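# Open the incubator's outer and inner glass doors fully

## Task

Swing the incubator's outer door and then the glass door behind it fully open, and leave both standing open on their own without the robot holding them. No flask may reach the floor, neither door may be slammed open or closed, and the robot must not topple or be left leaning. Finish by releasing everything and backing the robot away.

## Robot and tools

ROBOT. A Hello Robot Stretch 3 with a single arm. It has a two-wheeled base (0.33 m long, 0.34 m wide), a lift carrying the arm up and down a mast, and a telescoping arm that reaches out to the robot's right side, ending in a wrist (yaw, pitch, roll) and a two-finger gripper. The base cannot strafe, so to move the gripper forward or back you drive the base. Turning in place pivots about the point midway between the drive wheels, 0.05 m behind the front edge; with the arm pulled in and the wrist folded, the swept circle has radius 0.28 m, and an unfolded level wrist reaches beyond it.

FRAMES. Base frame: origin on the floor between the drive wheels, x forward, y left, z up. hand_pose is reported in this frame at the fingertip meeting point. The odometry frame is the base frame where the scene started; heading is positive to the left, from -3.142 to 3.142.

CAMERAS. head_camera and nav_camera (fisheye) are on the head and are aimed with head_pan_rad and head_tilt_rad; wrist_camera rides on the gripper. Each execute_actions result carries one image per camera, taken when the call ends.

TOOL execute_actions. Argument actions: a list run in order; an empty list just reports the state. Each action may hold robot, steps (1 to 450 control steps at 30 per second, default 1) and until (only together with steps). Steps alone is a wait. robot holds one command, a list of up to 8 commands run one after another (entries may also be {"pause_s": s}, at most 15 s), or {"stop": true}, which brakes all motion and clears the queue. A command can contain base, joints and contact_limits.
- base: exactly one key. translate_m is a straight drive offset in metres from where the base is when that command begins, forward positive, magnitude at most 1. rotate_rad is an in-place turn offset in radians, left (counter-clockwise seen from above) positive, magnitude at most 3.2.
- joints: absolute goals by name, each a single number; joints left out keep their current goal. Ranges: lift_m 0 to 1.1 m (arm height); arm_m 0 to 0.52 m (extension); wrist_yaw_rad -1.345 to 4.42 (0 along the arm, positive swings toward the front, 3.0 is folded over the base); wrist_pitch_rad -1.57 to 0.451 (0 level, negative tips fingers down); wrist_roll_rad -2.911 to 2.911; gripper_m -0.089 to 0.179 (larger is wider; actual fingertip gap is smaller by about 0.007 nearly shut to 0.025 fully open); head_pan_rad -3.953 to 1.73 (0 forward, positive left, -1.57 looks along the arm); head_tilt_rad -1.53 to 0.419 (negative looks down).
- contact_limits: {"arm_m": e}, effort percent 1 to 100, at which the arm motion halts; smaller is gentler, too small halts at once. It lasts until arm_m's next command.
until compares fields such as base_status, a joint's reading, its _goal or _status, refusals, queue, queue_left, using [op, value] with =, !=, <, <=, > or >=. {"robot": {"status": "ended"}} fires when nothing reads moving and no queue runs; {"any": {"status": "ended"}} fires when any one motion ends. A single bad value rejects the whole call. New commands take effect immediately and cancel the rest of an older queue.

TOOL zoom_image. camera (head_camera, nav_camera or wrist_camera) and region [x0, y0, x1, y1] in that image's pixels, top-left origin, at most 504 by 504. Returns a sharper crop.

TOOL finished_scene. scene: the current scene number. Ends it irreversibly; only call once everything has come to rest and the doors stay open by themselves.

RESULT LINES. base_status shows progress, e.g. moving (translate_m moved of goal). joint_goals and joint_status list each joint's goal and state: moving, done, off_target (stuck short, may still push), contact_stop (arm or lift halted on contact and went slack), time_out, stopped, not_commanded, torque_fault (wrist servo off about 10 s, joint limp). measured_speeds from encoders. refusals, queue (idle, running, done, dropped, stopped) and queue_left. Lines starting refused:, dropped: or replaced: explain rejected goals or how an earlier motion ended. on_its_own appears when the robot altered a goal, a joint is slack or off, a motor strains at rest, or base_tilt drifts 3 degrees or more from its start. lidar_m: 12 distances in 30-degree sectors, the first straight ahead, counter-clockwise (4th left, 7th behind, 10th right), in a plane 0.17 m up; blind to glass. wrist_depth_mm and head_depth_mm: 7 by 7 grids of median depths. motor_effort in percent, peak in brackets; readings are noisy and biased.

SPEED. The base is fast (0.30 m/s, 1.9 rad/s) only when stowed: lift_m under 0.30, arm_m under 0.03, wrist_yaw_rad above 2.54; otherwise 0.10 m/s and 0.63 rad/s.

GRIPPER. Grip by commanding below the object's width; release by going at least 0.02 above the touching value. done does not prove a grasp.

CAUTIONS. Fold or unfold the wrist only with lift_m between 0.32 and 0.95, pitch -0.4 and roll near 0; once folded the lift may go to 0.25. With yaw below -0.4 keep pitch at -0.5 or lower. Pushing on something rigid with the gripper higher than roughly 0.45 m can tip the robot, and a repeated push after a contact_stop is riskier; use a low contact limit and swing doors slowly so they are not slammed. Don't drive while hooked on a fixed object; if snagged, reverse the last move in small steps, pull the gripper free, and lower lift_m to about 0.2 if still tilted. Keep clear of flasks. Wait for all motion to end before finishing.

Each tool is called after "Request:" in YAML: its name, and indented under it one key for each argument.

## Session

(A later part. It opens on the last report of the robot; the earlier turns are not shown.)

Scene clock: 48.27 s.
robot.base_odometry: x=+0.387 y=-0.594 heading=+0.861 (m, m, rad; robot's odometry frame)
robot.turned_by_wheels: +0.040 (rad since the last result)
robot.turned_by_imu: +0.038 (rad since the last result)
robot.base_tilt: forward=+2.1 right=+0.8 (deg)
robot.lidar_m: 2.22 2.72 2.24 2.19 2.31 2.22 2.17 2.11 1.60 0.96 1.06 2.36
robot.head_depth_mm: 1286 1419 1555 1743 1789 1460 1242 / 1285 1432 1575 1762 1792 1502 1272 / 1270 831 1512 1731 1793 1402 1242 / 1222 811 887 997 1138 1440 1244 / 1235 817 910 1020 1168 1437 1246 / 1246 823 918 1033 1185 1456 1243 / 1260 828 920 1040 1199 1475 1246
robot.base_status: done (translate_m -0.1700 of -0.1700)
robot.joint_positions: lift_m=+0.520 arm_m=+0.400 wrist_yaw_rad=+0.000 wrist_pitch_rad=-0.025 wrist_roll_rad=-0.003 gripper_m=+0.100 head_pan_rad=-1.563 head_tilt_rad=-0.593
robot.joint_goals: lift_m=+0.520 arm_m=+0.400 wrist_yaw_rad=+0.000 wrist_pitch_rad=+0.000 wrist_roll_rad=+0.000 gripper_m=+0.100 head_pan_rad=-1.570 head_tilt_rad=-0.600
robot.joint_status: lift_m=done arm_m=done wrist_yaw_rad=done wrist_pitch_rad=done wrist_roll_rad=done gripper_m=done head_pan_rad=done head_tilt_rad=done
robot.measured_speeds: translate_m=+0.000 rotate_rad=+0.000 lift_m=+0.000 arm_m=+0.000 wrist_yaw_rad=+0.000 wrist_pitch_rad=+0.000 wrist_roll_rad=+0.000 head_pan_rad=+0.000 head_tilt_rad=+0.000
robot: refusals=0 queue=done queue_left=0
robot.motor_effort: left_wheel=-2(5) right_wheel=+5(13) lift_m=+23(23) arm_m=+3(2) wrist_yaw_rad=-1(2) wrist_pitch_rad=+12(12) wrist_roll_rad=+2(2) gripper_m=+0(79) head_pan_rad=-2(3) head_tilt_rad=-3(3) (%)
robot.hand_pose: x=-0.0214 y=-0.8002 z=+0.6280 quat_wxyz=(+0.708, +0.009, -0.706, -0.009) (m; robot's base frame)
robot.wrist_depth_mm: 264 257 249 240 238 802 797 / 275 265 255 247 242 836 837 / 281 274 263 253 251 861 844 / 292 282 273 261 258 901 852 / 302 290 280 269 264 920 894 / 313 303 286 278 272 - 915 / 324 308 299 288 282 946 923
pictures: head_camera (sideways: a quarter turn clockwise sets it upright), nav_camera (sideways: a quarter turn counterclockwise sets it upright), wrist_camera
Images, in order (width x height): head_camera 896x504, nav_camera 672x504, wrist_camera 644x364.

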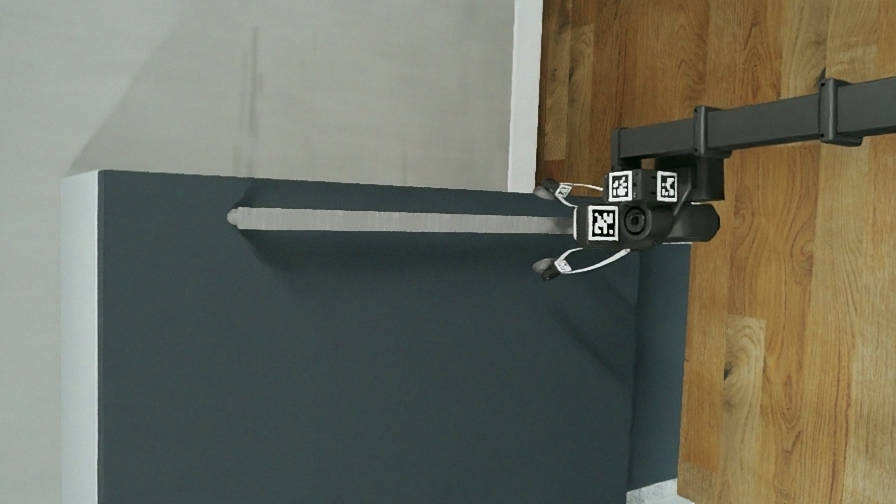

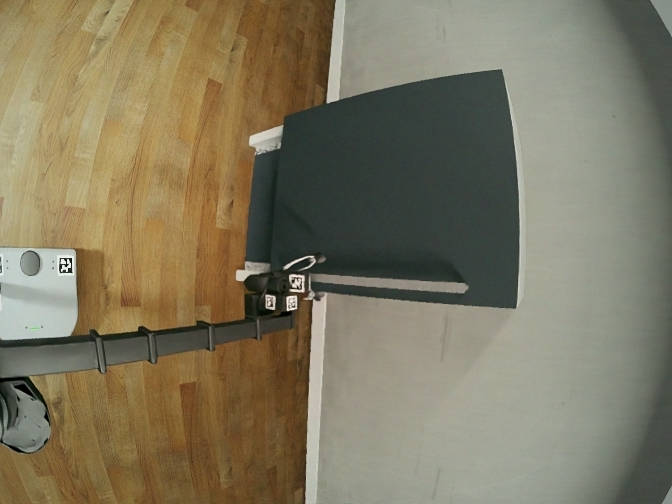

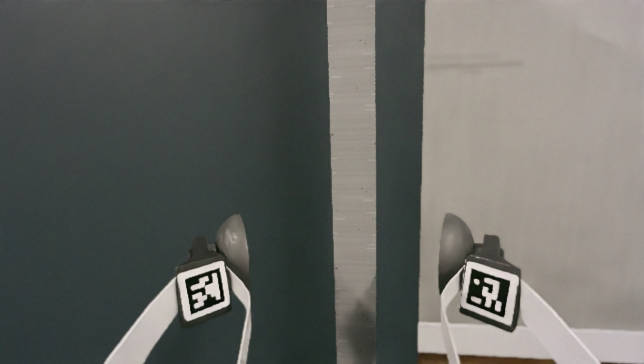

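Request:
execute_actions:
  actions:
    - {"robot":[{"joints":{"arm_m":0.3}},{"base":{"rotate_rad":-0.12}},{"base":{"translate_m":0.085}},{"joints":{"arm_m":0.42},"contact_limits":{"arm_m":15}}],"steps":450,"until":{"robot":{"status":"ended"}}}

Scene clock: 55.60 s.
robot.base_odometry: x=+0.450 y=-0.537 heading=+0.741 (m, m, rad; robot's odometry frame)
robot.turned_by_wheels: -0.120 (rad since the last result)
robot.turned_by_imu: -0.120 (rad since the last result)
robot.base_tilt: forward=+2.1 right=+0.8 (deg)
robot.lidar_m: 2.50 2.14 2.30 2.20 2.24 2.39 2.25 2.31 1.65 0.95 1.03 2.08
robot.head_depth_mm: 1323 1455 1623 1820 1787 1465 1241 / 1319 1451 1614 1810 1794 1491 1270 / 1286 1403 1572 1770 1795 1402 1246 / 1221 800 864 986 1130 1431 1255 / 1233 801 885 996 1142 1430 1239 / 1239 795 880 992 1131 1428 1248 / 1235 790 882 987 1120 1406 1244
robot.base_status: done (translate_m +0.0850 of +0.0850)
robot.joint_positions: lift_m=+0.520 arm_m=+0.420 wrist_yaw_rad=+0.000 wrist_pitch_rad=-0.025 wrist_roll_rad=-0.003 gripper_m=+0.100 head_pan_rad=-1.563 head_tilt_rad=-0.593
robot.joint_goals: lift_m=+0.520 arm_m=+0.420 wrist_yaw_rad=+0.000 wrist_pitch_rad=+0.000 wrist_roll_rad=+0.000 gripper_m=+0.100 head_pan_rad=-1.570 head_tilt_rad=-0.600
robot.joint_status: lift_m=done arm_m=done wrist_yaw_rad=done wrist_pitch_rad=done wrist_roll_rad=done gripper_m=done head_pan_rad=done head_tilt_rad=done
robot.measured_speeds: translate_m=+0.000 rotate_rad=+0.000 lift_m=+0.000 arm_m=+0.000 wrist_yaw_rad=+0.000 wrist_pitch_rad=+0.000 wrist_roll_rad=+0.000 head_pan_rad=+0.000 head_tilt_rad=+0.000
robot: refusals=0 queue=done queue_left=0
robot.motor_effort: left_wheel=+2(5) right_wheel=-6(8) lift_m=+23(23) arm_m=+3(1) wrist_yaw_rad=+0(1) wrist_pitch_rad=+12(12) wrist_roll_rad=+2(1) gripper_m=+0(0) head_pan_rad=-3(3) head_tilt_rad=-4(4) (%)
robot.contact_limits: arm_m 15 (drawing in: default 15, maximum 24; extending or still: default 21, maximum 34)
robot.hand_pose: x=-0.0214 y=-0.8202 z=+0.6280 quat_wxyz=(+0.708, +0.009, -0.706, -0.009) (m; robot's base frame)
robot.wrist_depth_mm: 217 217 219 154 828 844 854 / 225 225 224 159 867 856 873 / 231 229 230 163 889 899 910 / 238 236 238 169 930 926 920 / 243 244 241 173 956 912 920 / 251 253 251 178 974 - 976 / 258 260 261 184 999 - 993
pictures: head_camera (sideways: a quarter turn clockwise sets it upright), nav_camera (sideways: a quarter turn counterclockwise sets it upright), wrist_camera
Images, in order (width x height): head_camera 896x504, nav_camera 672x504, wrist_camera 644x364.

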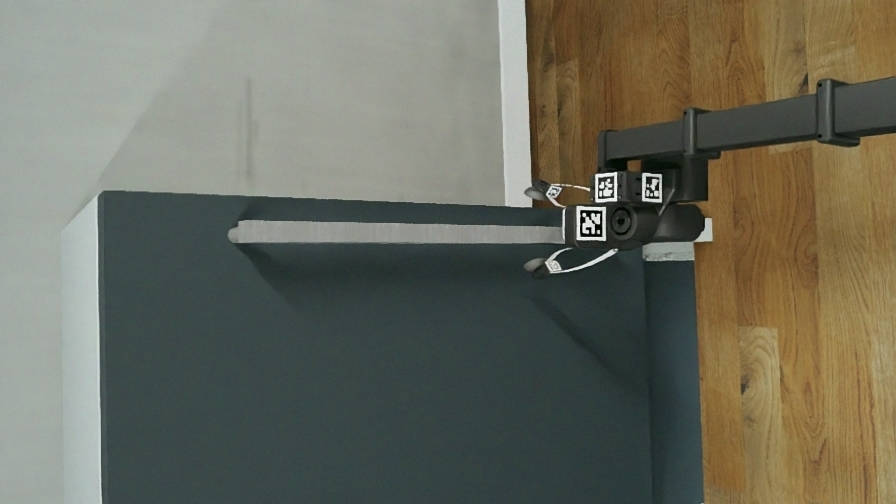

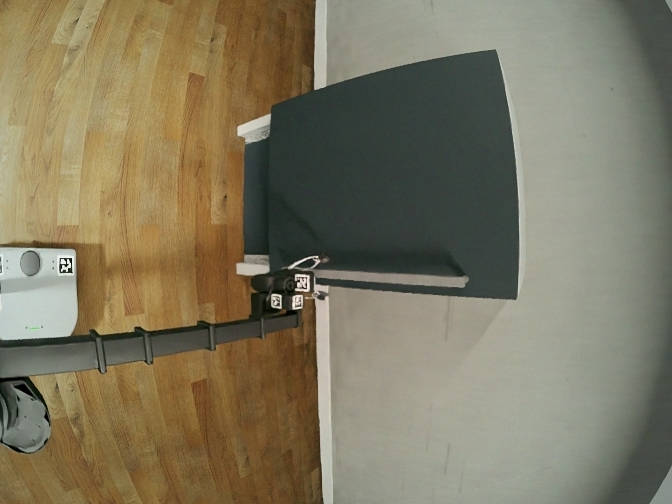

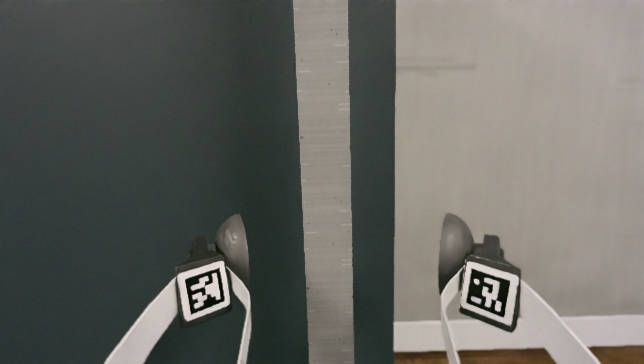

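Square now. Handle slightly left: forward 1 cm, extend, grip, pull.

Request:
execute_actions:
  actions:
    - {"robot":[{"base":{"translate_m":0.01},"joints":{"arm_m":0.46},"contact_limits":{"arm_m":15}},{"joints":{"gripper_m":-0.02}}],"steps":200,"until":{"robot":{"status":"ended"}}}
    - {"robot":{"joints":{"arm_m":0.38}},"steps":200,"until":{"robot":{"status":"ended"}}}

Scene clock: 60.30 s.
robot.base_odometry: x=+0.457 y=-0.530 heading=+0.741 (m, m, rad; robot's odometry frame)
robot.turned_by_wheels: +0.000 (rad since the last result)
robot.turned_by_imu: -0.001 (rad since the last result)
robot.base_tilt: forward=+2.1 right=+0.7 (deg)
robot.lidar_m: 2.49 2.12 2.30 2.20 2.25 2.39 2.27 2.32 1.65 0.96 1.03 2.08
robot.head_depth_mm: 1324 1453 1616 1814 1791 1479 1242 / 1318 1453 1610 1807 1803 1508 - / 1297 1411 1540 1774 1794 1363 1252 / 1214 804 878 987 1122 1409 1248 / 1230 801 886 995 1140 1436 1247 / 1239 796 884 990 1133 1409 1242 / 1242 792 881 989 1130 1409 1240
robot.base_status: done (translate_m +0.0100 of +0.0100)
robot.joint_positions: lift_m=+0.520 arm_m=+0.380 wrist_yaw_rad=+0.000 wrist_pitch_rad=-0.018 wrist_roll_rad=-0.003 gripper_m=-0.020 head_pan_rad=-1.563 head_tilt_rad=-0.593
robot.joint_goals: lift_m=+0.520 arm_m=+0.380 wrist_yaw_rad=+0.000 wrist_pitch_rad=+0.000 wrist_roll_rad=+0.000 gripper_m=-0.020 head_pan_rad=-1.570 head_tilt_rad=-0.600
robot.joint_status: lift_m=done arm_m=done wrist_yaw_rad=done wrist_pitch_rad=done wrist_roll_rad=done gripper_m=done head_pan_rad=done head_tilt_rad=done
robot.measured_speeds: translate_m=+0.000 rotate_rad=+0.000 lift_m=+0.000 arm_m=+0.000 wrist_yaw_rad=+0.000 wrist_pitch_rad=+0.000 wrist_roll_rad=+0.000 head_pan_rad=+0.000 head_tilt_rad=+0.000
robot: refusals=0 queue=done queue_left=0
robot.motor_effort: left_wheel=+1(4) right_wheel=-4(11) lift_m=+23(24) arm_m=-2(10) wrist_yaw_rad=+0(5) wrist_pitch_rad=+9(12) wrist_roll_rad=+2(2) gripper_m=-8(95) head_pan_rad=-3(3) head_tilt_rad=-3(3) (%)
robot.hand_pose: x=-0.0214 y=-0.7810 z=+0.6298 quat_wxyz=(+0.708, +0.007, -0.706, -0.007) (m; robot's base frame)
robot.wrist_depth_mm: 256 256 256 192 878 879 892 / 262 262 260 258 922 904 911 / 270 269 269 267 935 949 932 / 275 274 277 274 961 987 963 / 283 285 287 282 - - 963 / 296 291 293 - - - - / 303 302 300 298 992 - -
pictures: head_camera (sideways: a quarter turn clockwise sets it upright), nav_camera (sideways: a quarter turn counterclockwise sets it upright), wrist_camera
Images, in order (width x height): head_camera 896x504, nav_camera 672x504, wrist_camera 644x364.

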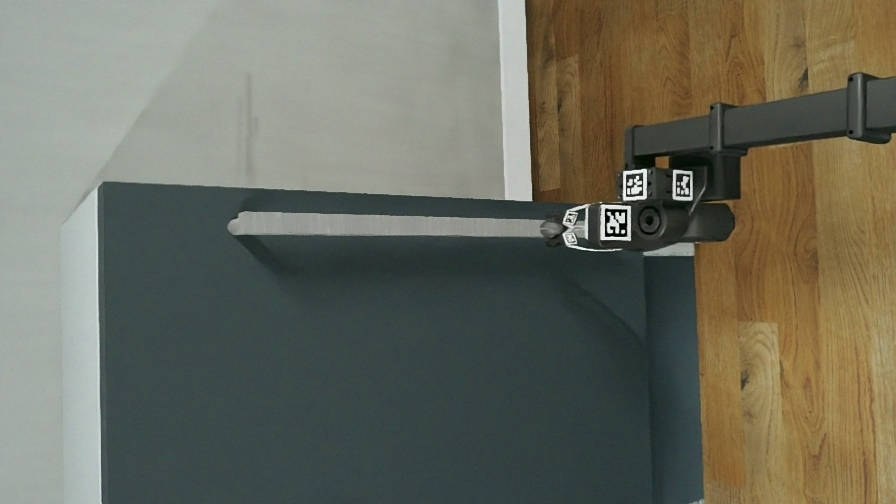

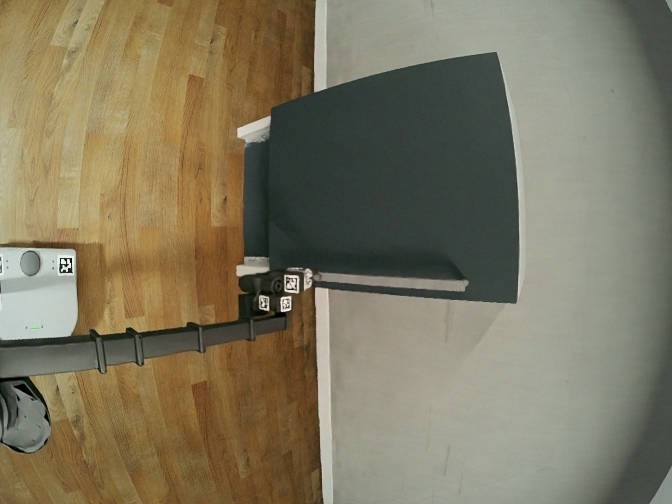

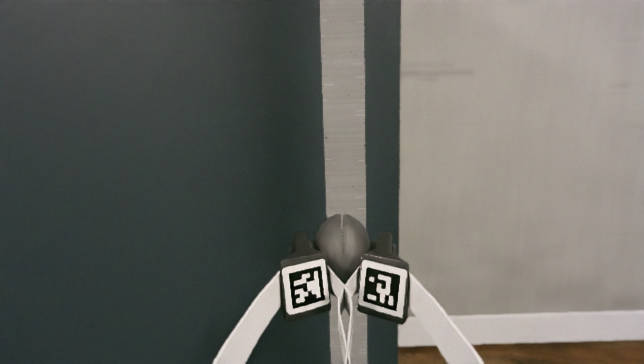

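Request:
execute_actions:
  actions:
    - {"robot":[{"joints":{"gripper_m":0.09}},{"joints":{"arm_m":0.52},"contact_limits":{"arm_m":10}}],"steps":200,"until":{"robot":{"status":"ended"}}}
    - {"robot":{"joints":{"gripper_m":-0.04}},"steps":100,"until":{"robot":{"status":"ended"}}}

Request:
execute_actions:
  actions:
    - {"robot":{"joints":{"arm_m":0.36},"contact_limits":{"arm_m":24}},"steps":200,"until":{"robot":{"status":"ended"}}}

Scene clock: 65.37 s.
robot.base_odometry: x=+0.457 y=-0.530 heading=+0.741 (m, m, rad; robot's odometry frame)
robot.turned_by_wheels: +0.000 (rad since the last result)
robot.turned_by_imu: -0.002 (rad since the last result)
robot.base_tilt: forward=+2.1 right=+0.7 (deg)
robot.lidar_m: 2.49 2.12 2.31 2.20 2.25 2.39 2.26 2.31 1.64 0.95 1.02 2.08
robot.head_depth_mm: 1319 1444 1628 1826 1794 1468 1239 / 1314 1438 1633 1811 1790 1493 1247 / 1296 1404 1559 1775 1914 1425 1248 / 1208 805 881 986 1150 1434 1240 / 1211 801 889 997 1142 1433 1246 / 1225 797 887 990 1134 1422 1241 / 1233 795 879 987 1122 1404 1240
robot.base_status: done (translate_m +0.0100 of +0.0100)
robot.joint_positions: lift_m=+0.520 arm_m=+0.475 wrist_yaw_rad=-0.001 wrist_pitch_rad=-0.023 wrist_roll_rad=-0.001 gripper_m=-0.039 head_pan_rad=-1.563 head_tilt_rad=-0.594
robot.joint_goals: lift_m=+0.520 arm_m=+0.475 wrist_yaw_rad=+0.000 wrist_pitch_rad=+0.000 wrist_roll_rad=+0.000 gripper_m=-0.040 head_pan_rad=-1.570 head_tilt_rad=-0.600
robot.joint_status: lift_m=done arm_m=contact_stop wrist_yaw_rad=done wrist_pitch_rad=done wrist_roll_rad=done gripper_m=done head_pan_rad=done head_tilt_rad=done
robot.measured_speeds: translate_m=+0.000 rotate_rad=+0.000 lift_m=+0.000 arm_m=+0.000 wrist_yaw_rad=+0.000 wrist_pitch_rad=+0.000 wrist_roll_rad=+0.000 head_pan_rad=+0.000 head_tilt_rad=+0.000
robot: refusals=0 queue=done queue_left=0
robot.on_its_own: arm_m is slack since a contact_stop, until your next command for it (your +0.520 is given up)
robot.motor_effort: left_wheel=+0(7) right_wheel=+1(26) lift_m=+23(23) arm_m=+0(9) wrist_yaw_rad=+1(24) wrist_pitch_rad=+11(16) wrist_roll_rad=+1(2) gripper_m=-31(100) head_pan_rad=-3(2) head_tilt_rad=-3(3) (%)
robot.contact_limits: arm_m 10 (drawing in: default 15, maximum 24; extending or still: default 21, maximum 34)
robot.hand_pose: x=-0.0218 y=-0.8753 z=+0.6285 quat_wxyz=(+0.708, +0.008, -0.706, -0.009) (m; robot's base frame)
robot.wrist_depth_mm: 166 167 166 102 168 803 802 / 171 170 171 104 173 823 822 / 175 176 176 107 177 838 860 / 179 181 181 110 183 853 866 / 186 186 185 113 880 888 891 / 192 191 192 117 - 924 937 / 197 198 197 121 199 946 957
pictures: head_camera (sideways: a quarter turn clockwise sets it upright), nav_camera (sideways: a quarter turn counterclockwise sets it upright), wrist_camera
Images, in order (width x height): head_camera 896x504, nav_camera 672x504, wrist_camera 644x364.

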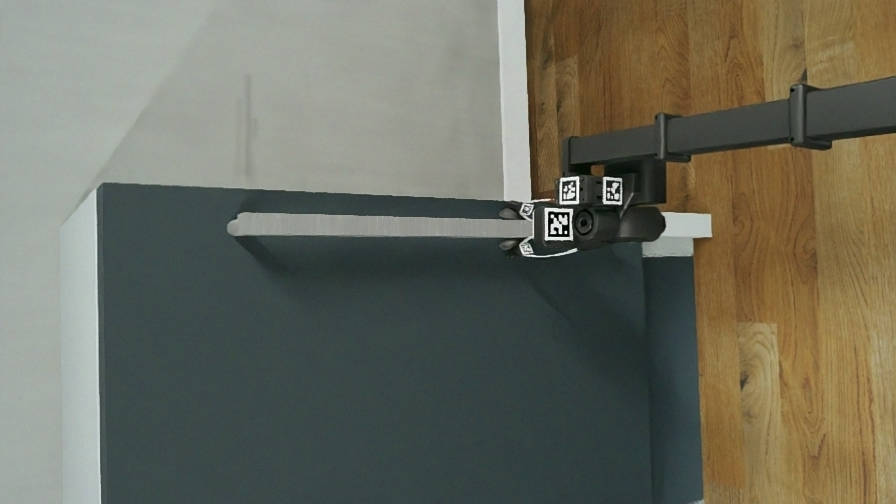

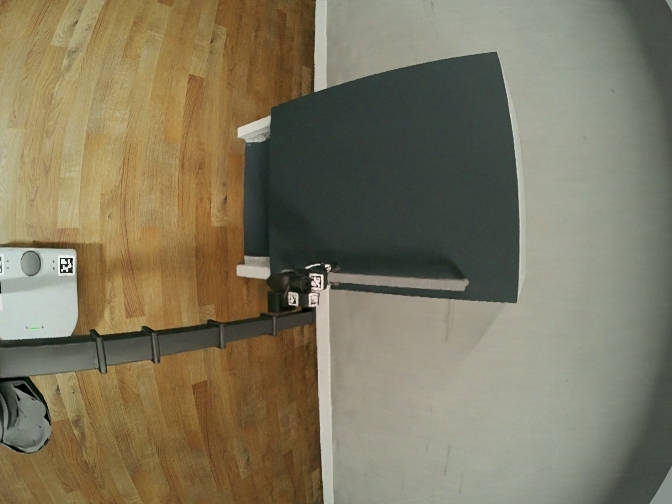

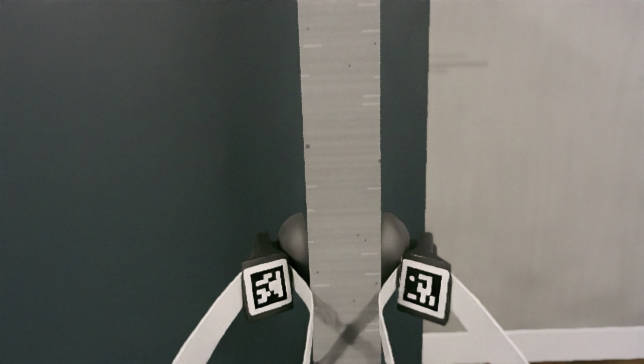

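Scene clock: 67.33 s.
robot.base_odometry: x=+0.457 y=-0.530 heading=+0.742 (m, m, rad; robot's odometry frame)
robot.turned_by_wheels: +0.001 (rad since the last result)
robot.turned_by_imu: +0.001 (rad since the last result)
robot.base_tilt: forward=+2.1 right=+0.8 (deg)
robot.lidar_m: 2.48 2.13 2.31 2.20 2.25 2.39 2.27 2.31 1.65 0.96 1.02 2.08
robot.head_depth_mm: 1325 1460 1607 1834 1777 1470 1236 / 1316 1456 1615 1818 1788 1508 1271 / 1290 1383 1562 1771 1794 - 1243 / 1191 707 773 869 967 1362 1251 / 1196 714 792 895 1023 1392 1240 / 1216 723 802 913 1044 1405 1248 / 1222 729 815 922 1062 1390 1243
robot.base_status: done (translate_m +0.0100 of +0.0100)
robot.joint_positions: lift_m=+0.520 arm_m=+0.360 wrist_yaw_rad=+0.043 wrist_pitch_rad=-0.021 wrist_roll_rad=-0.002 gripper_m=-0.029 head_pan_rad=-1.563 head_tilt_rad=-0.594
robot.joint_goals: lift_m=+0.520 arm_m=+0.360 wrist_yaw_rad=+0.000 wrist_pitch_rad=+0.000 wrist_roll_rad=+0.000 gripper_m=-0.030 head_pan_rad=-1.570 head_tilt_rad=-0.600
robot.joint_status: lift_m=done arm_m=done wrist_yaw_rad=done wrist_pitch_rad=done wrist_roll_rad=done gripper_m=done head_pan_rad=done head_tilt_rad=done
robot.measured_speeds: translate_m=+0.000 rotate_rad=+0.000 lift_m=+0.000 arm_m=+0.000 wrist_yaw_rad=+0.000 wrist_pitch_rad=+0.000 wrist_roll_rad=+0.000 head_pan_rad=+0.000 head_tilt_rad=+0.000
robot: refusals=0 queue=done queue_left=0
robot.on_its_own: gripper_m is held at -0.030, not at your -0.040, by its stall guard, which is still easing; right_wheel is at rest, and its effort (-42) is outside its rest range (-18 to +18); wrist_yaw_rad is at rest, and its effort (-40) is outside its rest range (-12 to +12)
robot.motor_effort: left_wheel=+12(12) right_wheel=-42(44) lift_m=+23(23) arm_m=-3(10) wrist_yaw_rad=-40(41) wrist_pitch_rad=+10(15) wrist_roll_rad=+1(1) gripper_m=-24(31) head_pan_rad=-2(3) head_tilt_rad=-3(3) (%)
robot.contact_limits: arm_m 24 (drawing in: default 15, maximum 24; extending or still: default 21, maximum 34)
robot.hand_pose: x=-0.0106 y=-0.7609 z=+0.6291 quat_wxyz=(+0.708, +0.023, -0.706, +0.007) (m; robot's base frame)
robot.wrist_depth_mm: 207 196 185 107 166 896 882 / 213 203 190 109 170 895 900 / 221 209 196 113 175 924 916 / 229 215 203 116 179 959 949 / 238 222 210 119 184 996 955 / 247 231 217 123 - - 951 / 257 241 221 127 197 - 999
pictures: head_camera (sideways: a quarter turn clockwise sets it upright), nav_camera (sideways: a quarter turn counterclockwise sets it upright), wrist_camera
Images, in order (width x height): head_camera 896x504, nav_camera 672x504, wrist_camera 644x364.

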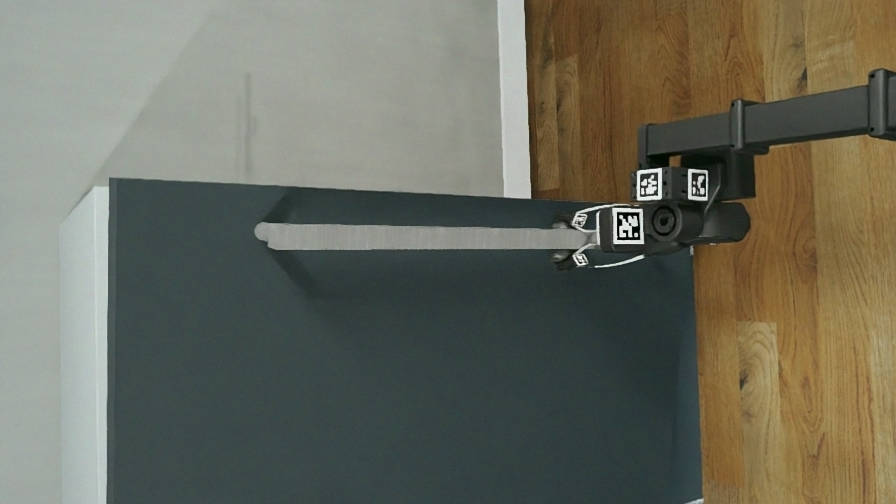

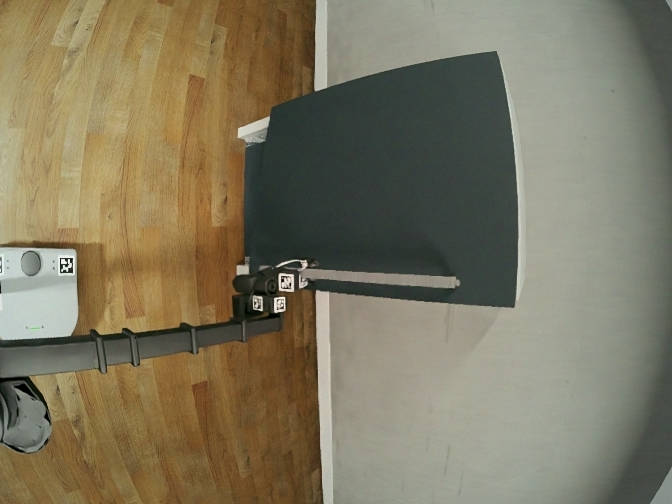

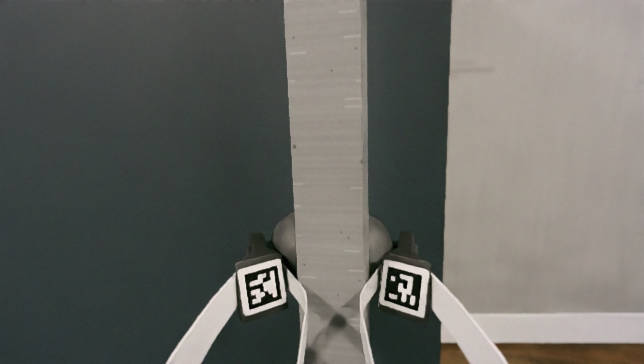

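Request:
execute_actions:
  actions:
    - {"robot":[{"joints":{"arm_m":0.33,"wrist_yaw_rad":0.15,"gripper_m":-0.005},"contact_limits":{"arm_m":24}},{"joints":{"arm_m":0.25,"wrist_yaw_rad":0.33},"contact_limits":{"arm_m":24}},{"joints":{"arm_m":0.17,"wrist_yaw_rad":0.5},"contact_limits":{"arm_m":24}}],"steps":300,"until":{"robot":{"status":"ended"}}}

Scene clock: 69.27 s.
robot.base_odometry: x=+0.457 y=-0.530 heading=+0.741 (m, m, rad; robot's odometry frame)
robot.turned_by_wheels: -0.002 (rad since the last result)
robot.turned_by_imu: -0.003 (rad since the last result)
robot.base_tilt: forward=+2.1 right=+0.8 (deg)
robot.lidar_m: 2.49 2.13 2.30 2.20 2.25 2.40 2.27 2.31 1.65 0.96 1.02 2.08
robot.head_depth_mm: 1323 1456 1623 1837 1805 1458 1242 / 1315 1451 1611 1822 1793 1488 1231 / 1298 1405 1557 1768 1735 - 1245 / 1197 676 723 808 920 1384 1236 / 1203 688 766 866 993 1364 1249 / 1218 698 783 882 1014 1397 1242 / 1229 712 795 897 1036 1401 1238
robot.base_status: done (translate_m +0.0100 of +0.0100)
robot.joint_positions: lift_m=+0.520 arm_m=+0.330 wrist_yaw_rad=+0.126 wrist_pitch_rad=-0.021 wrist_roll_rad=-0.002 gripper_m=-0.004 head_pan_rad=-1.563 head_tilt_rad=-0.594
robot.joint_goals: lift_m=+0.520 arm_m=+0.330 wrist_yaw_rad=+0.150 wrist_pitch_rad=+0.000 wrist_roll_rad=+0.000 gripper_m=-0.005 head_pan_rad=-1.570 head_tilt_rad=-0.600
robot.joint_status: lift_m=done arm_m=done wrist_yaw_rad=off_target wrist_pitch_rad=done wrist_roll_rad=done gripper_m=done head_pan_rad=done head_tilt_rad=done
robot.measured_speeds: translate_m=+0.000 rotate_rad=+0.000 lift_m=+0.000 arm_m=+0.000 wrist_yaw_rad=+0.000 wrist_pitch_rad=+0.000 wrist_roll_rad=+0.000 head_pan_rad=+0.000 head_tilt_rad=+0.000
robot: refusals=0 queue=dropped queue_left=0
robot.on_its_own: wrist_yaw_rad is at rest, and its effort (+22) is outside its rest range (-12 to +12)
robot.motor_effort: left_wheel=-6(12) right_wheel=+17(43) lift_m=+23(22) arm_m=-1(3) wrist_yaw_rad=+22(41) wrist_pitch_rad=+10(10) wrist_roll_rad=+1(1) gripper_m=-17(58) head_pan_rad=-2(3) head_tilt_rad=-3(3) (%)
robot.contact_limits: arm_m 24 (drawing in: default 15, maximum 24; extending or still: default 21, maximum 34)
robot.hand_pose: x=+0.0107 y=-0.7289 z=+0.6290 quat_wxyz=(+0.707, +0.052, -0.704, +0.037) (m; robot's base frame)
robot.wrist_depth_mm: 240 219 197 110 162 886 869 / 250 226 203 113 167 918 869 / 260 234 210 116 171 940 899 / 270 243 217 120 176 947 924 / 287 254 226 122 178 971 959 / 298 264 237 125 - - 971 / 313 275 238 132 191 - 998
pictures: head_camera (sideways: a quarter turn clockwise sets it upright), nav_camera (sideways: a quarter turn counterclockwise sets it upright), wrist_camera
dropped: robot: command 0 of its queue: wrist_yaw_rad: off_target
Images, in order (width x height): head_camera 896x504, nav_camera 672x504, wrist_camera 644x364.

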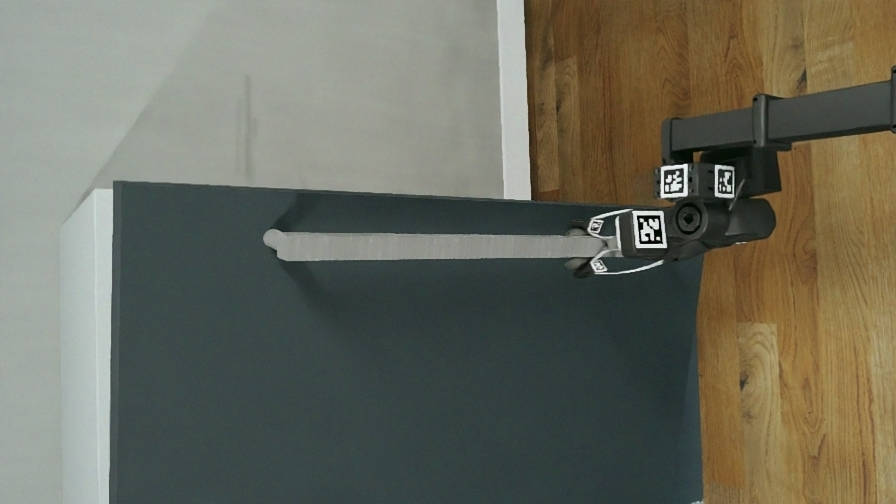

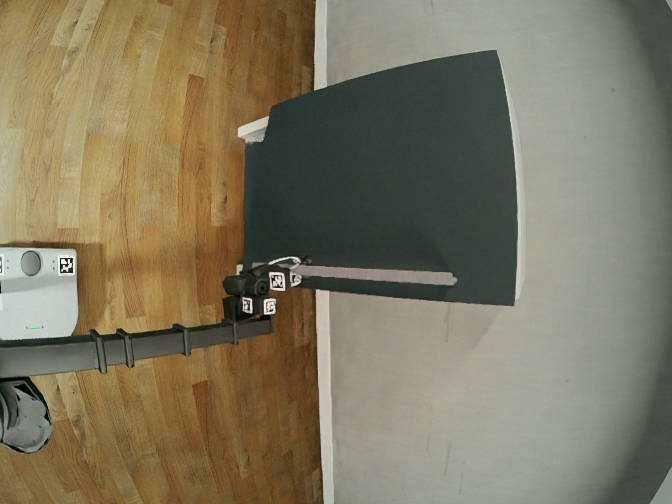

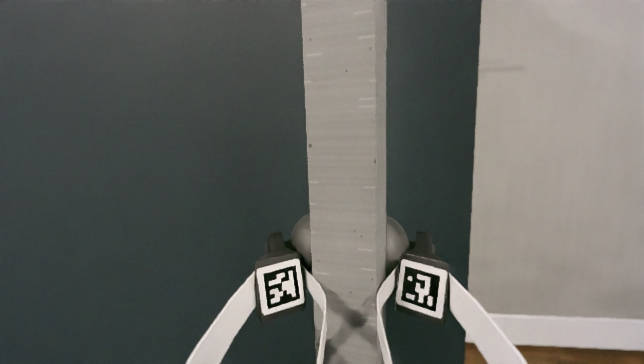

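Request:
execute_actions:
  actions:
    - {"robot":{"joints":{"arm_m":0.25,"wrist_yaw_rad":0.17,"gripper_m":0.005},"base":{"translate_m":0.015},"contact_limits":{"arm_m":24}},"steps":60}
    - {"robot":{"joints":{"arm_m":0.17,"wrist_yaw_rad":0.25},"base":{"translate_m":0.035},"contact_limits":{"arm_m":24}},"steps":60}

Scene clock: 73.73 s.
robot.base_odometry: x=+0.494 y=-0.496 heading=+0.740 (m, m, rad; robot's odometry frame)
robot.turned_by_wheels: +0.000 (rad since the last result)
robot.turned_by_imu: -0.002 (rad since the last result)
robot.base_tilt: forward=+2.1 right=+0.7 (deg)
robot.lidar_m: 2.44 2.08 2.31 2.20 2.25 2.45 2.31 2.36 1.64 0.96 1.02 2.07
robot.head_depth_mm: 1316 1456 1616 1810 1782 1461 1244 / 1310 1451 1615 1814 1792 1471 1300 / 1259 523 580 673 1628 1393 1309 / 1194 524 563 614 698 805 1190 / 1205 548 603 687 794 941 1249 / 1225 571 640 731 850 1023 1241 / 1237 601 680 783 925 1138 1248
robot.base_status: done (translate_m +0.0350 of +0.0350)
robot.joint_positions: lift_m=+0.520 arm_m=+0.170 wrist_yaw_rad=+0.224 wrist_pitch_rad=-0.024 wrist_roll_rad=-0.002 gripper_m=+0.005 head_pan_rad=-1.563 head_tilt_rad=-0.594
robot.joint_goals: lift_m=+0.520 arm_m=+0.170 wrist_yaw_rad=+0.250 wrist_pitch_rad=+0.000 wrist_roll_rad=+0.000 gripper_m=+0.005 head_pan_rad=-1.570 head_tilt_rad=-0.600
robot.joint_status: lift_m=done arm_m=done wrist_yaw_rad=off_target wrist_pitch_rad=done wrist_roll_rad=done gripper_m=done head_pan_rad=done head_tilt_rad=done
robot.measured_speeds: translate_m=+0.000 rotate_rad=+0.000 lift_m=+0.000 arm_m=+0.000 wrist_yaw_rad=+0.000 wrist_pitch_rad=+0.000 wrist_roll_rad=+0.000 head_pan_rad=+0.000 head_tilt_rad=+0.000
robot: refusals=0 queue=dropped queue_left=0
robot.on_its_own: wrist_yaw_rad is at rest, and its effort (+24) is outside its rest range (-12 to +12)
robot.motor_effort: left_wheel=-6(18) right_wheel=+18(61) lift_m=+23(22) arm_m=-1(2) wrist_yaw_rad=+24(76) wrist_pitch_rad=+12(12) wrist_roll_rad=+1(1) gripper_m=-12(37) head_pan_rad=-3(3) head_tilt_rad=-3(2) (%)
robot.contact_limits: arm_m 24 (drawing in: default 15, maximum 24; extending or still: default 21, maximum 34)
robot.hand_pose: x=+0.0353 y=-0.5643 z=+0.6283 quat_wxyz=(+0.705, +0.088, -0.701, +0.070) (m; robot's base frame)
robot.wrist_depth_mm: 555 345 252 112 154 140 935 / - 365 260 115 158 144 955 / - 386 272 119 162 149 973 / - 412 286 123 166 153 - / - 437 300 125 166 157 - / - 469 330 125 - 162 - / - 508 312 136 179 181 -
pictures: head_camera (sideways: a quarter turn clockwise sets it upright), nav_camera (sideways: a quarter turn counterclockwise sets it upright), wrist_camera
Images, in order (width x height): head_camera 896x504, nav_camera 672x504, wrist_camera 644x364.

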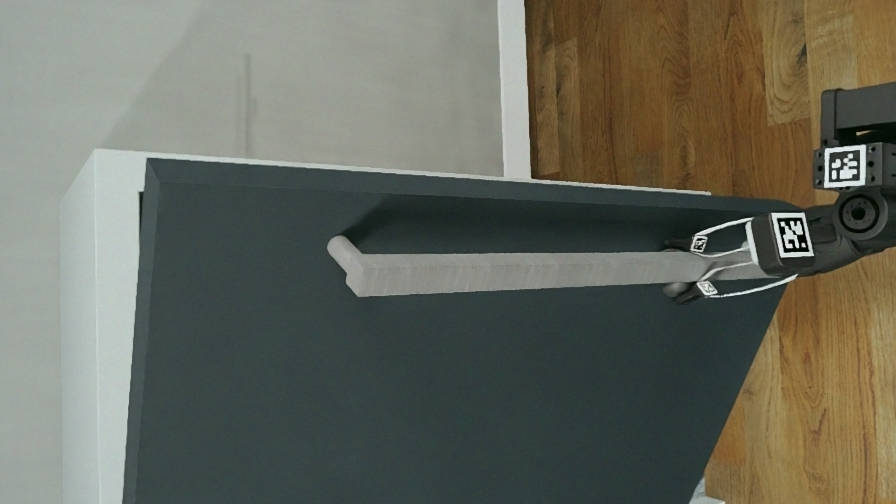

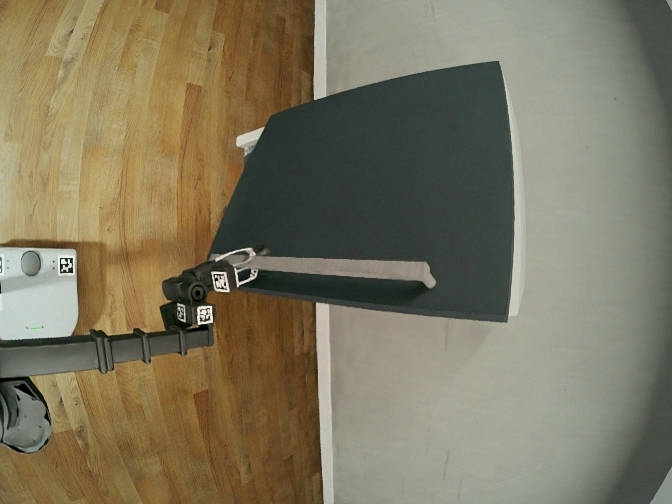

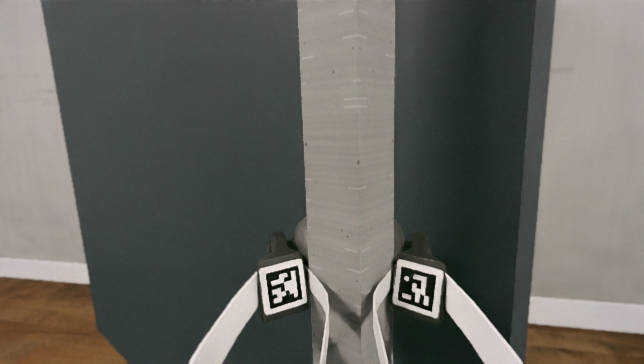

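Request:
execute_actions:
  actions:
    - {"robot":{"joints":{"arm_m":0.11,"wrist_yaw_rad":0.15,"gripper_m":0.01},"base":{"translate_m":0.06},"contact_limits":{"arm_m":24}},"steps":60}
    - {"robot":{"joints":{"arm_m":0.06,"wrist_yaw_rad":0.1},"base":{"translate_m":0.07},"contact_limits":{"arm_m":24}},"steps":60}

Scene clock: 78.30 s.
robot.base_odometry: x=+0.590 y=-0.408 heading=+0.741 (m, m, rad; robot's odometry frame)
robot.turned_by_wheels: +0.000 (rad since the last result)
robot.turned_by_imu: -0.004 (rad since the last result)
robot.base_tilt: forward=+2.0 right=+0.7 (deg)
robot.lidar_m: 2.30 1.96 2.32 2.21 2.25 2.60 2.45 2.37 1.65 0.98 1.01 2.06
robot.head_depth_mm: 1311 1410 1590 1821 1776 1476 1241 / 1257 417 437 494 585 1397 1241 / 1201 445 467 494 557 656 778 / 1204 465 503 567 650 739 912 / 1215 500 548 624 722 861 1191 / 1224 538 599 693 819 1001 1243 / 1222 576 663 779 943 1356 1246
robot.base_status: done (translate_m +0.0700 of +0.0700)
robot.joint_positions: lift_m=+0.520 arm_m=+0.060 wrist_yaw_rad=+0.001 wrist_pitch_rad=-0.026 wrist_roll_rad=-0.002 gripper_m=+0.010 head_pan_rad=-1.563 head_tilt_rad=-0.594
robot.joint_goals: lift_m=+0.520 arm_m=+0.060 wrist_yaw_rad=+0.013 wrist_pitch_rad=+0.000 wrist_roll_rad=+0.000 gripper_m=+0.010 head_pan_rad=-1.570 head_tilt_rad=-0.600
robot.joint_status: lift_m=done arm_m=done wrist_yaw_rad=off_target wrist_pitch_rad=done wrist_roll_rad=done gripper_m=done head_pan_rad=done head_tilt_rad=done
robot.measured_speeds: translate_m=+0.000 rotate_rad=+0.002 lift_m=+0.000 arm_m=+0.000 wrist_yaw_rad=-0.050 wrist_pitch_rad=+0.000 wrist_roll_rad=+0.000 head_pan_rad=+0.000 head_tilt_rad=+0.000
robot: refusals=0 queue=dropped queue_left=0
robot.on_its_own: wrist_yaw_rad is held at +0.013, not at your +0.100, by its stall guard, which is still easing
robot.motor_effort: left_wheel=-3(11) right_wheel=+13(39) lift_m=+22(22) arm_m=+2(4) wrist_yaw_rad=+14(66) wrist_pitch_rad=+13(13) wrist_roll_rad=+1(1) gripper_m=-10(23) head_pan_rad=-3(2) head_tilt_rad=-2(2) (%)
robot.contact_limits: arm_m 24 (drawing in: default 15, maximum 24; extending or still: default 21, maximum 34)
robot.hand_pose: x=-0.0212 y=-0.4603 z=+0.6279 quat_wxyz=(+0.708, +0.010, -0.706, -0.009) (m; robot's base frame)
robot.wrist_depth_mm: 500 331 246 111 155 141 - / 546 348 253 115 158 147 - / - 363 264 119 162 151 - / - 385 277 123 167 155 - / - 411 290 124 167 161 - / - 440 316 125 - 166 - / - 471 305 136 181 208 -
pictures: head_camera (sideways: a quarter turn clockwise sets it upright), nav_camera (sideways: a quarter turn counterclockwise sets it upright), wrist_camera
replaced: robot.wrist_yaw_rad: its motion had ended off_target
Images, in order (width x height): head_camera 896x504, nav_camera 672x504, wrist_camera 644x364.

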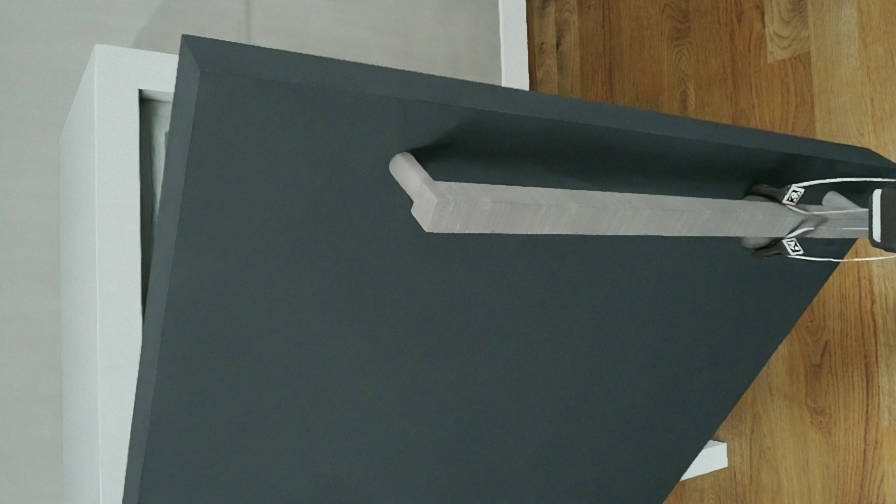

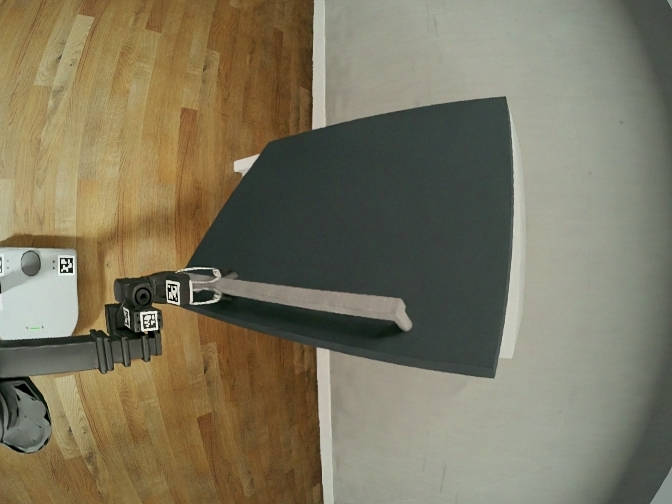

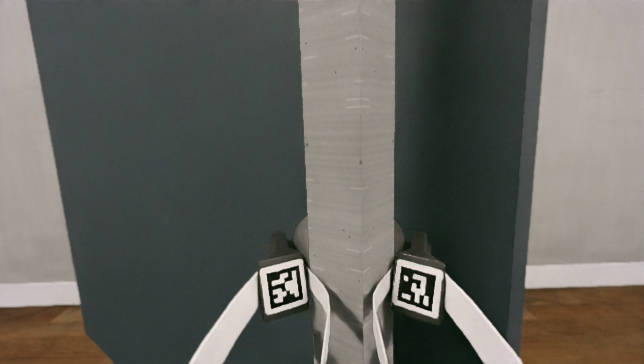

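Request:
execute_actions:
  actions:
    - {"robot":[{"joints":{"gripper_m":0.07,"wrist_yaw_rad":0.0}},{"joints":{"arm_m":0.0}}],"steps":120,"until":{"robot":{"status":"ended"}}}

Scene clock: 81.43 s.
robot.base_odometry: x=+0.590 y=-0.408 heading=+0.741 (m, m, rad; robot's odometry frame)
robot.turned_by_wheels: +0.000 (rad since the last result)
robot.turned_by_imu: +0.000 (rad since the last result)
robot.base_tilt: forward=+2.1 right=+0.7 (deg)
robot.lidar_m: 2.31 1.96 2.32 2.21 2.26 2.58 2.45 2.36 1.64 0.97 1.01 2.06
robot.head_depth_mm: 1296 1406 1601 1819 1788 1470 1239 / 1254 420 438 499 581 1407 1244 / 1189 445 470 481 561 654 785 / 1203 470 508 571 653 763 897 / 1214 499 551 625 729 869 1222 / 1221 541 604 695 822 1004 1242 / 1223 582 668 781 941 1374 1248
robot.base_status: done (translate_m +0.0700 of +0.0700)
robot.joint_positions: lift_m=+0.520 arm_m=+0.002 wrist_yaw_rad=+0.001 wrist_pitch_rad=-0.026 wrist_roll_rad=-0.002 gripper_m=+0.070 head_pan_rad=-1.563 head_tilt_rad=-0.594
robot.joint_goals: lift_m=+0.520 arm_m=+0.000 wrist_yaw_rad=+0.000 wrist_pitch_rad=+0.000 wrist_roll_rad=+0.000 gripper_m=+0.070 head_pan_rad=-1.570 head_tilt_rad=-0.600
robot.joint_status: lift_m=done arm_m=done wrist_yaw_rad=done wrist_pitch_rad=done wrist_roll_rad=done gripper_m=done head_pan_rad=done head_tilt_rad=done
robot.measured_speeds: translate_m=+0.000 rotate_rad=+0.000 lift_m=+0.000 arm_m=+0.000 wrist_yaw_rad=+0.000 wrist_pitch_rad=+0.000 wrist_roll_rad=+0.000 head_pan_rad=+0.000 head_tilt_rad=+0.000
robot: refusals=0 queue=done queue_left=0
robot.motor_effort: left_wheel=-1(3) right_wheel=-3(12) lift_m=+22(22) arm_m=-2(3) wrist_yaw_rad=-1(15) wrist_pitch_rad=+13(12) wrist_roll_rad=+1(2) gripper_m=+0(80) head_pan_rad=-3(2) head_tilt_rad=-3(3) (%)
robot.hand_pose: x=-0.0211 y=-0.4024 z=+0.6279 quat_wxyz=(+0.708, +0.010, -0.706, -0.009) (m; robot's base frame)
robot.wrist_depth_mm: - 427 318 174 207 - - / - 449 333 178 213 - - / - 479 345 272 218 - - / - 501 360 281 225 - - / - 537 398 291 229 - - / - 569 - 300 250 - - / - - 409 312 243 981 -
pictures: head_camera (sideways: a quarter turn clockwise sets it upright), nav_camera (sideways: a quarter turn counterclockwise sets it upright), wrist_camera
Images, in order (width x height): head_camera 896x504, nav_camera 672x504, wrist_camera 644x364.

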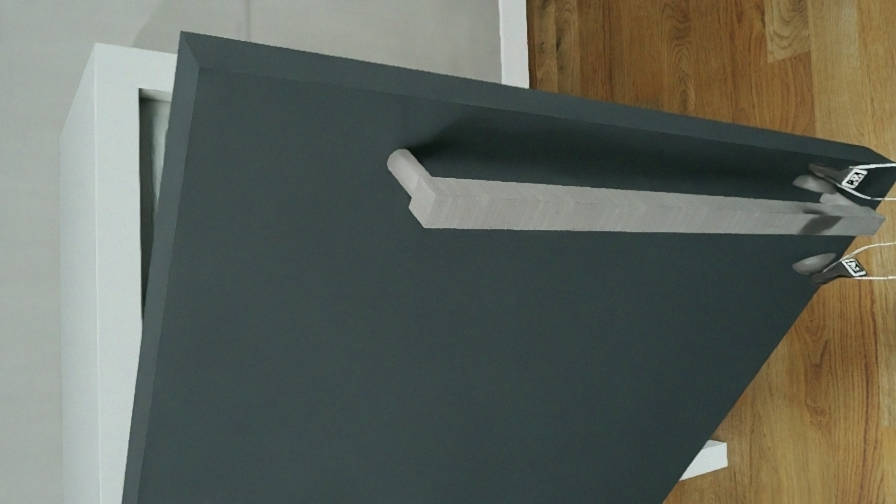

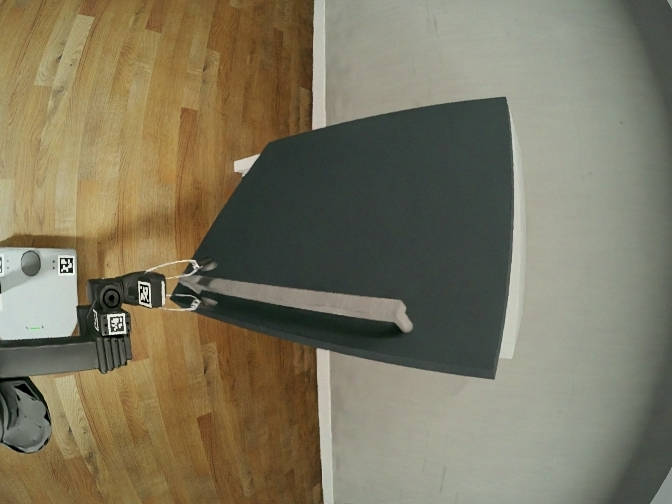

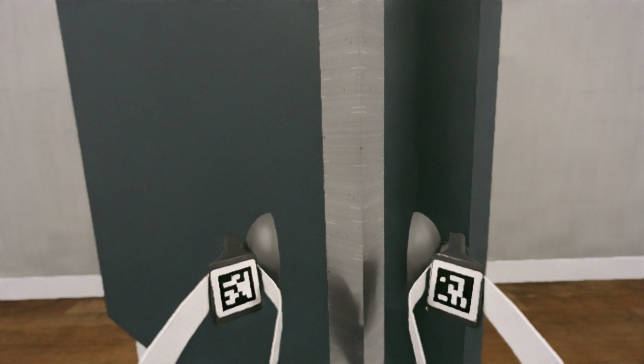

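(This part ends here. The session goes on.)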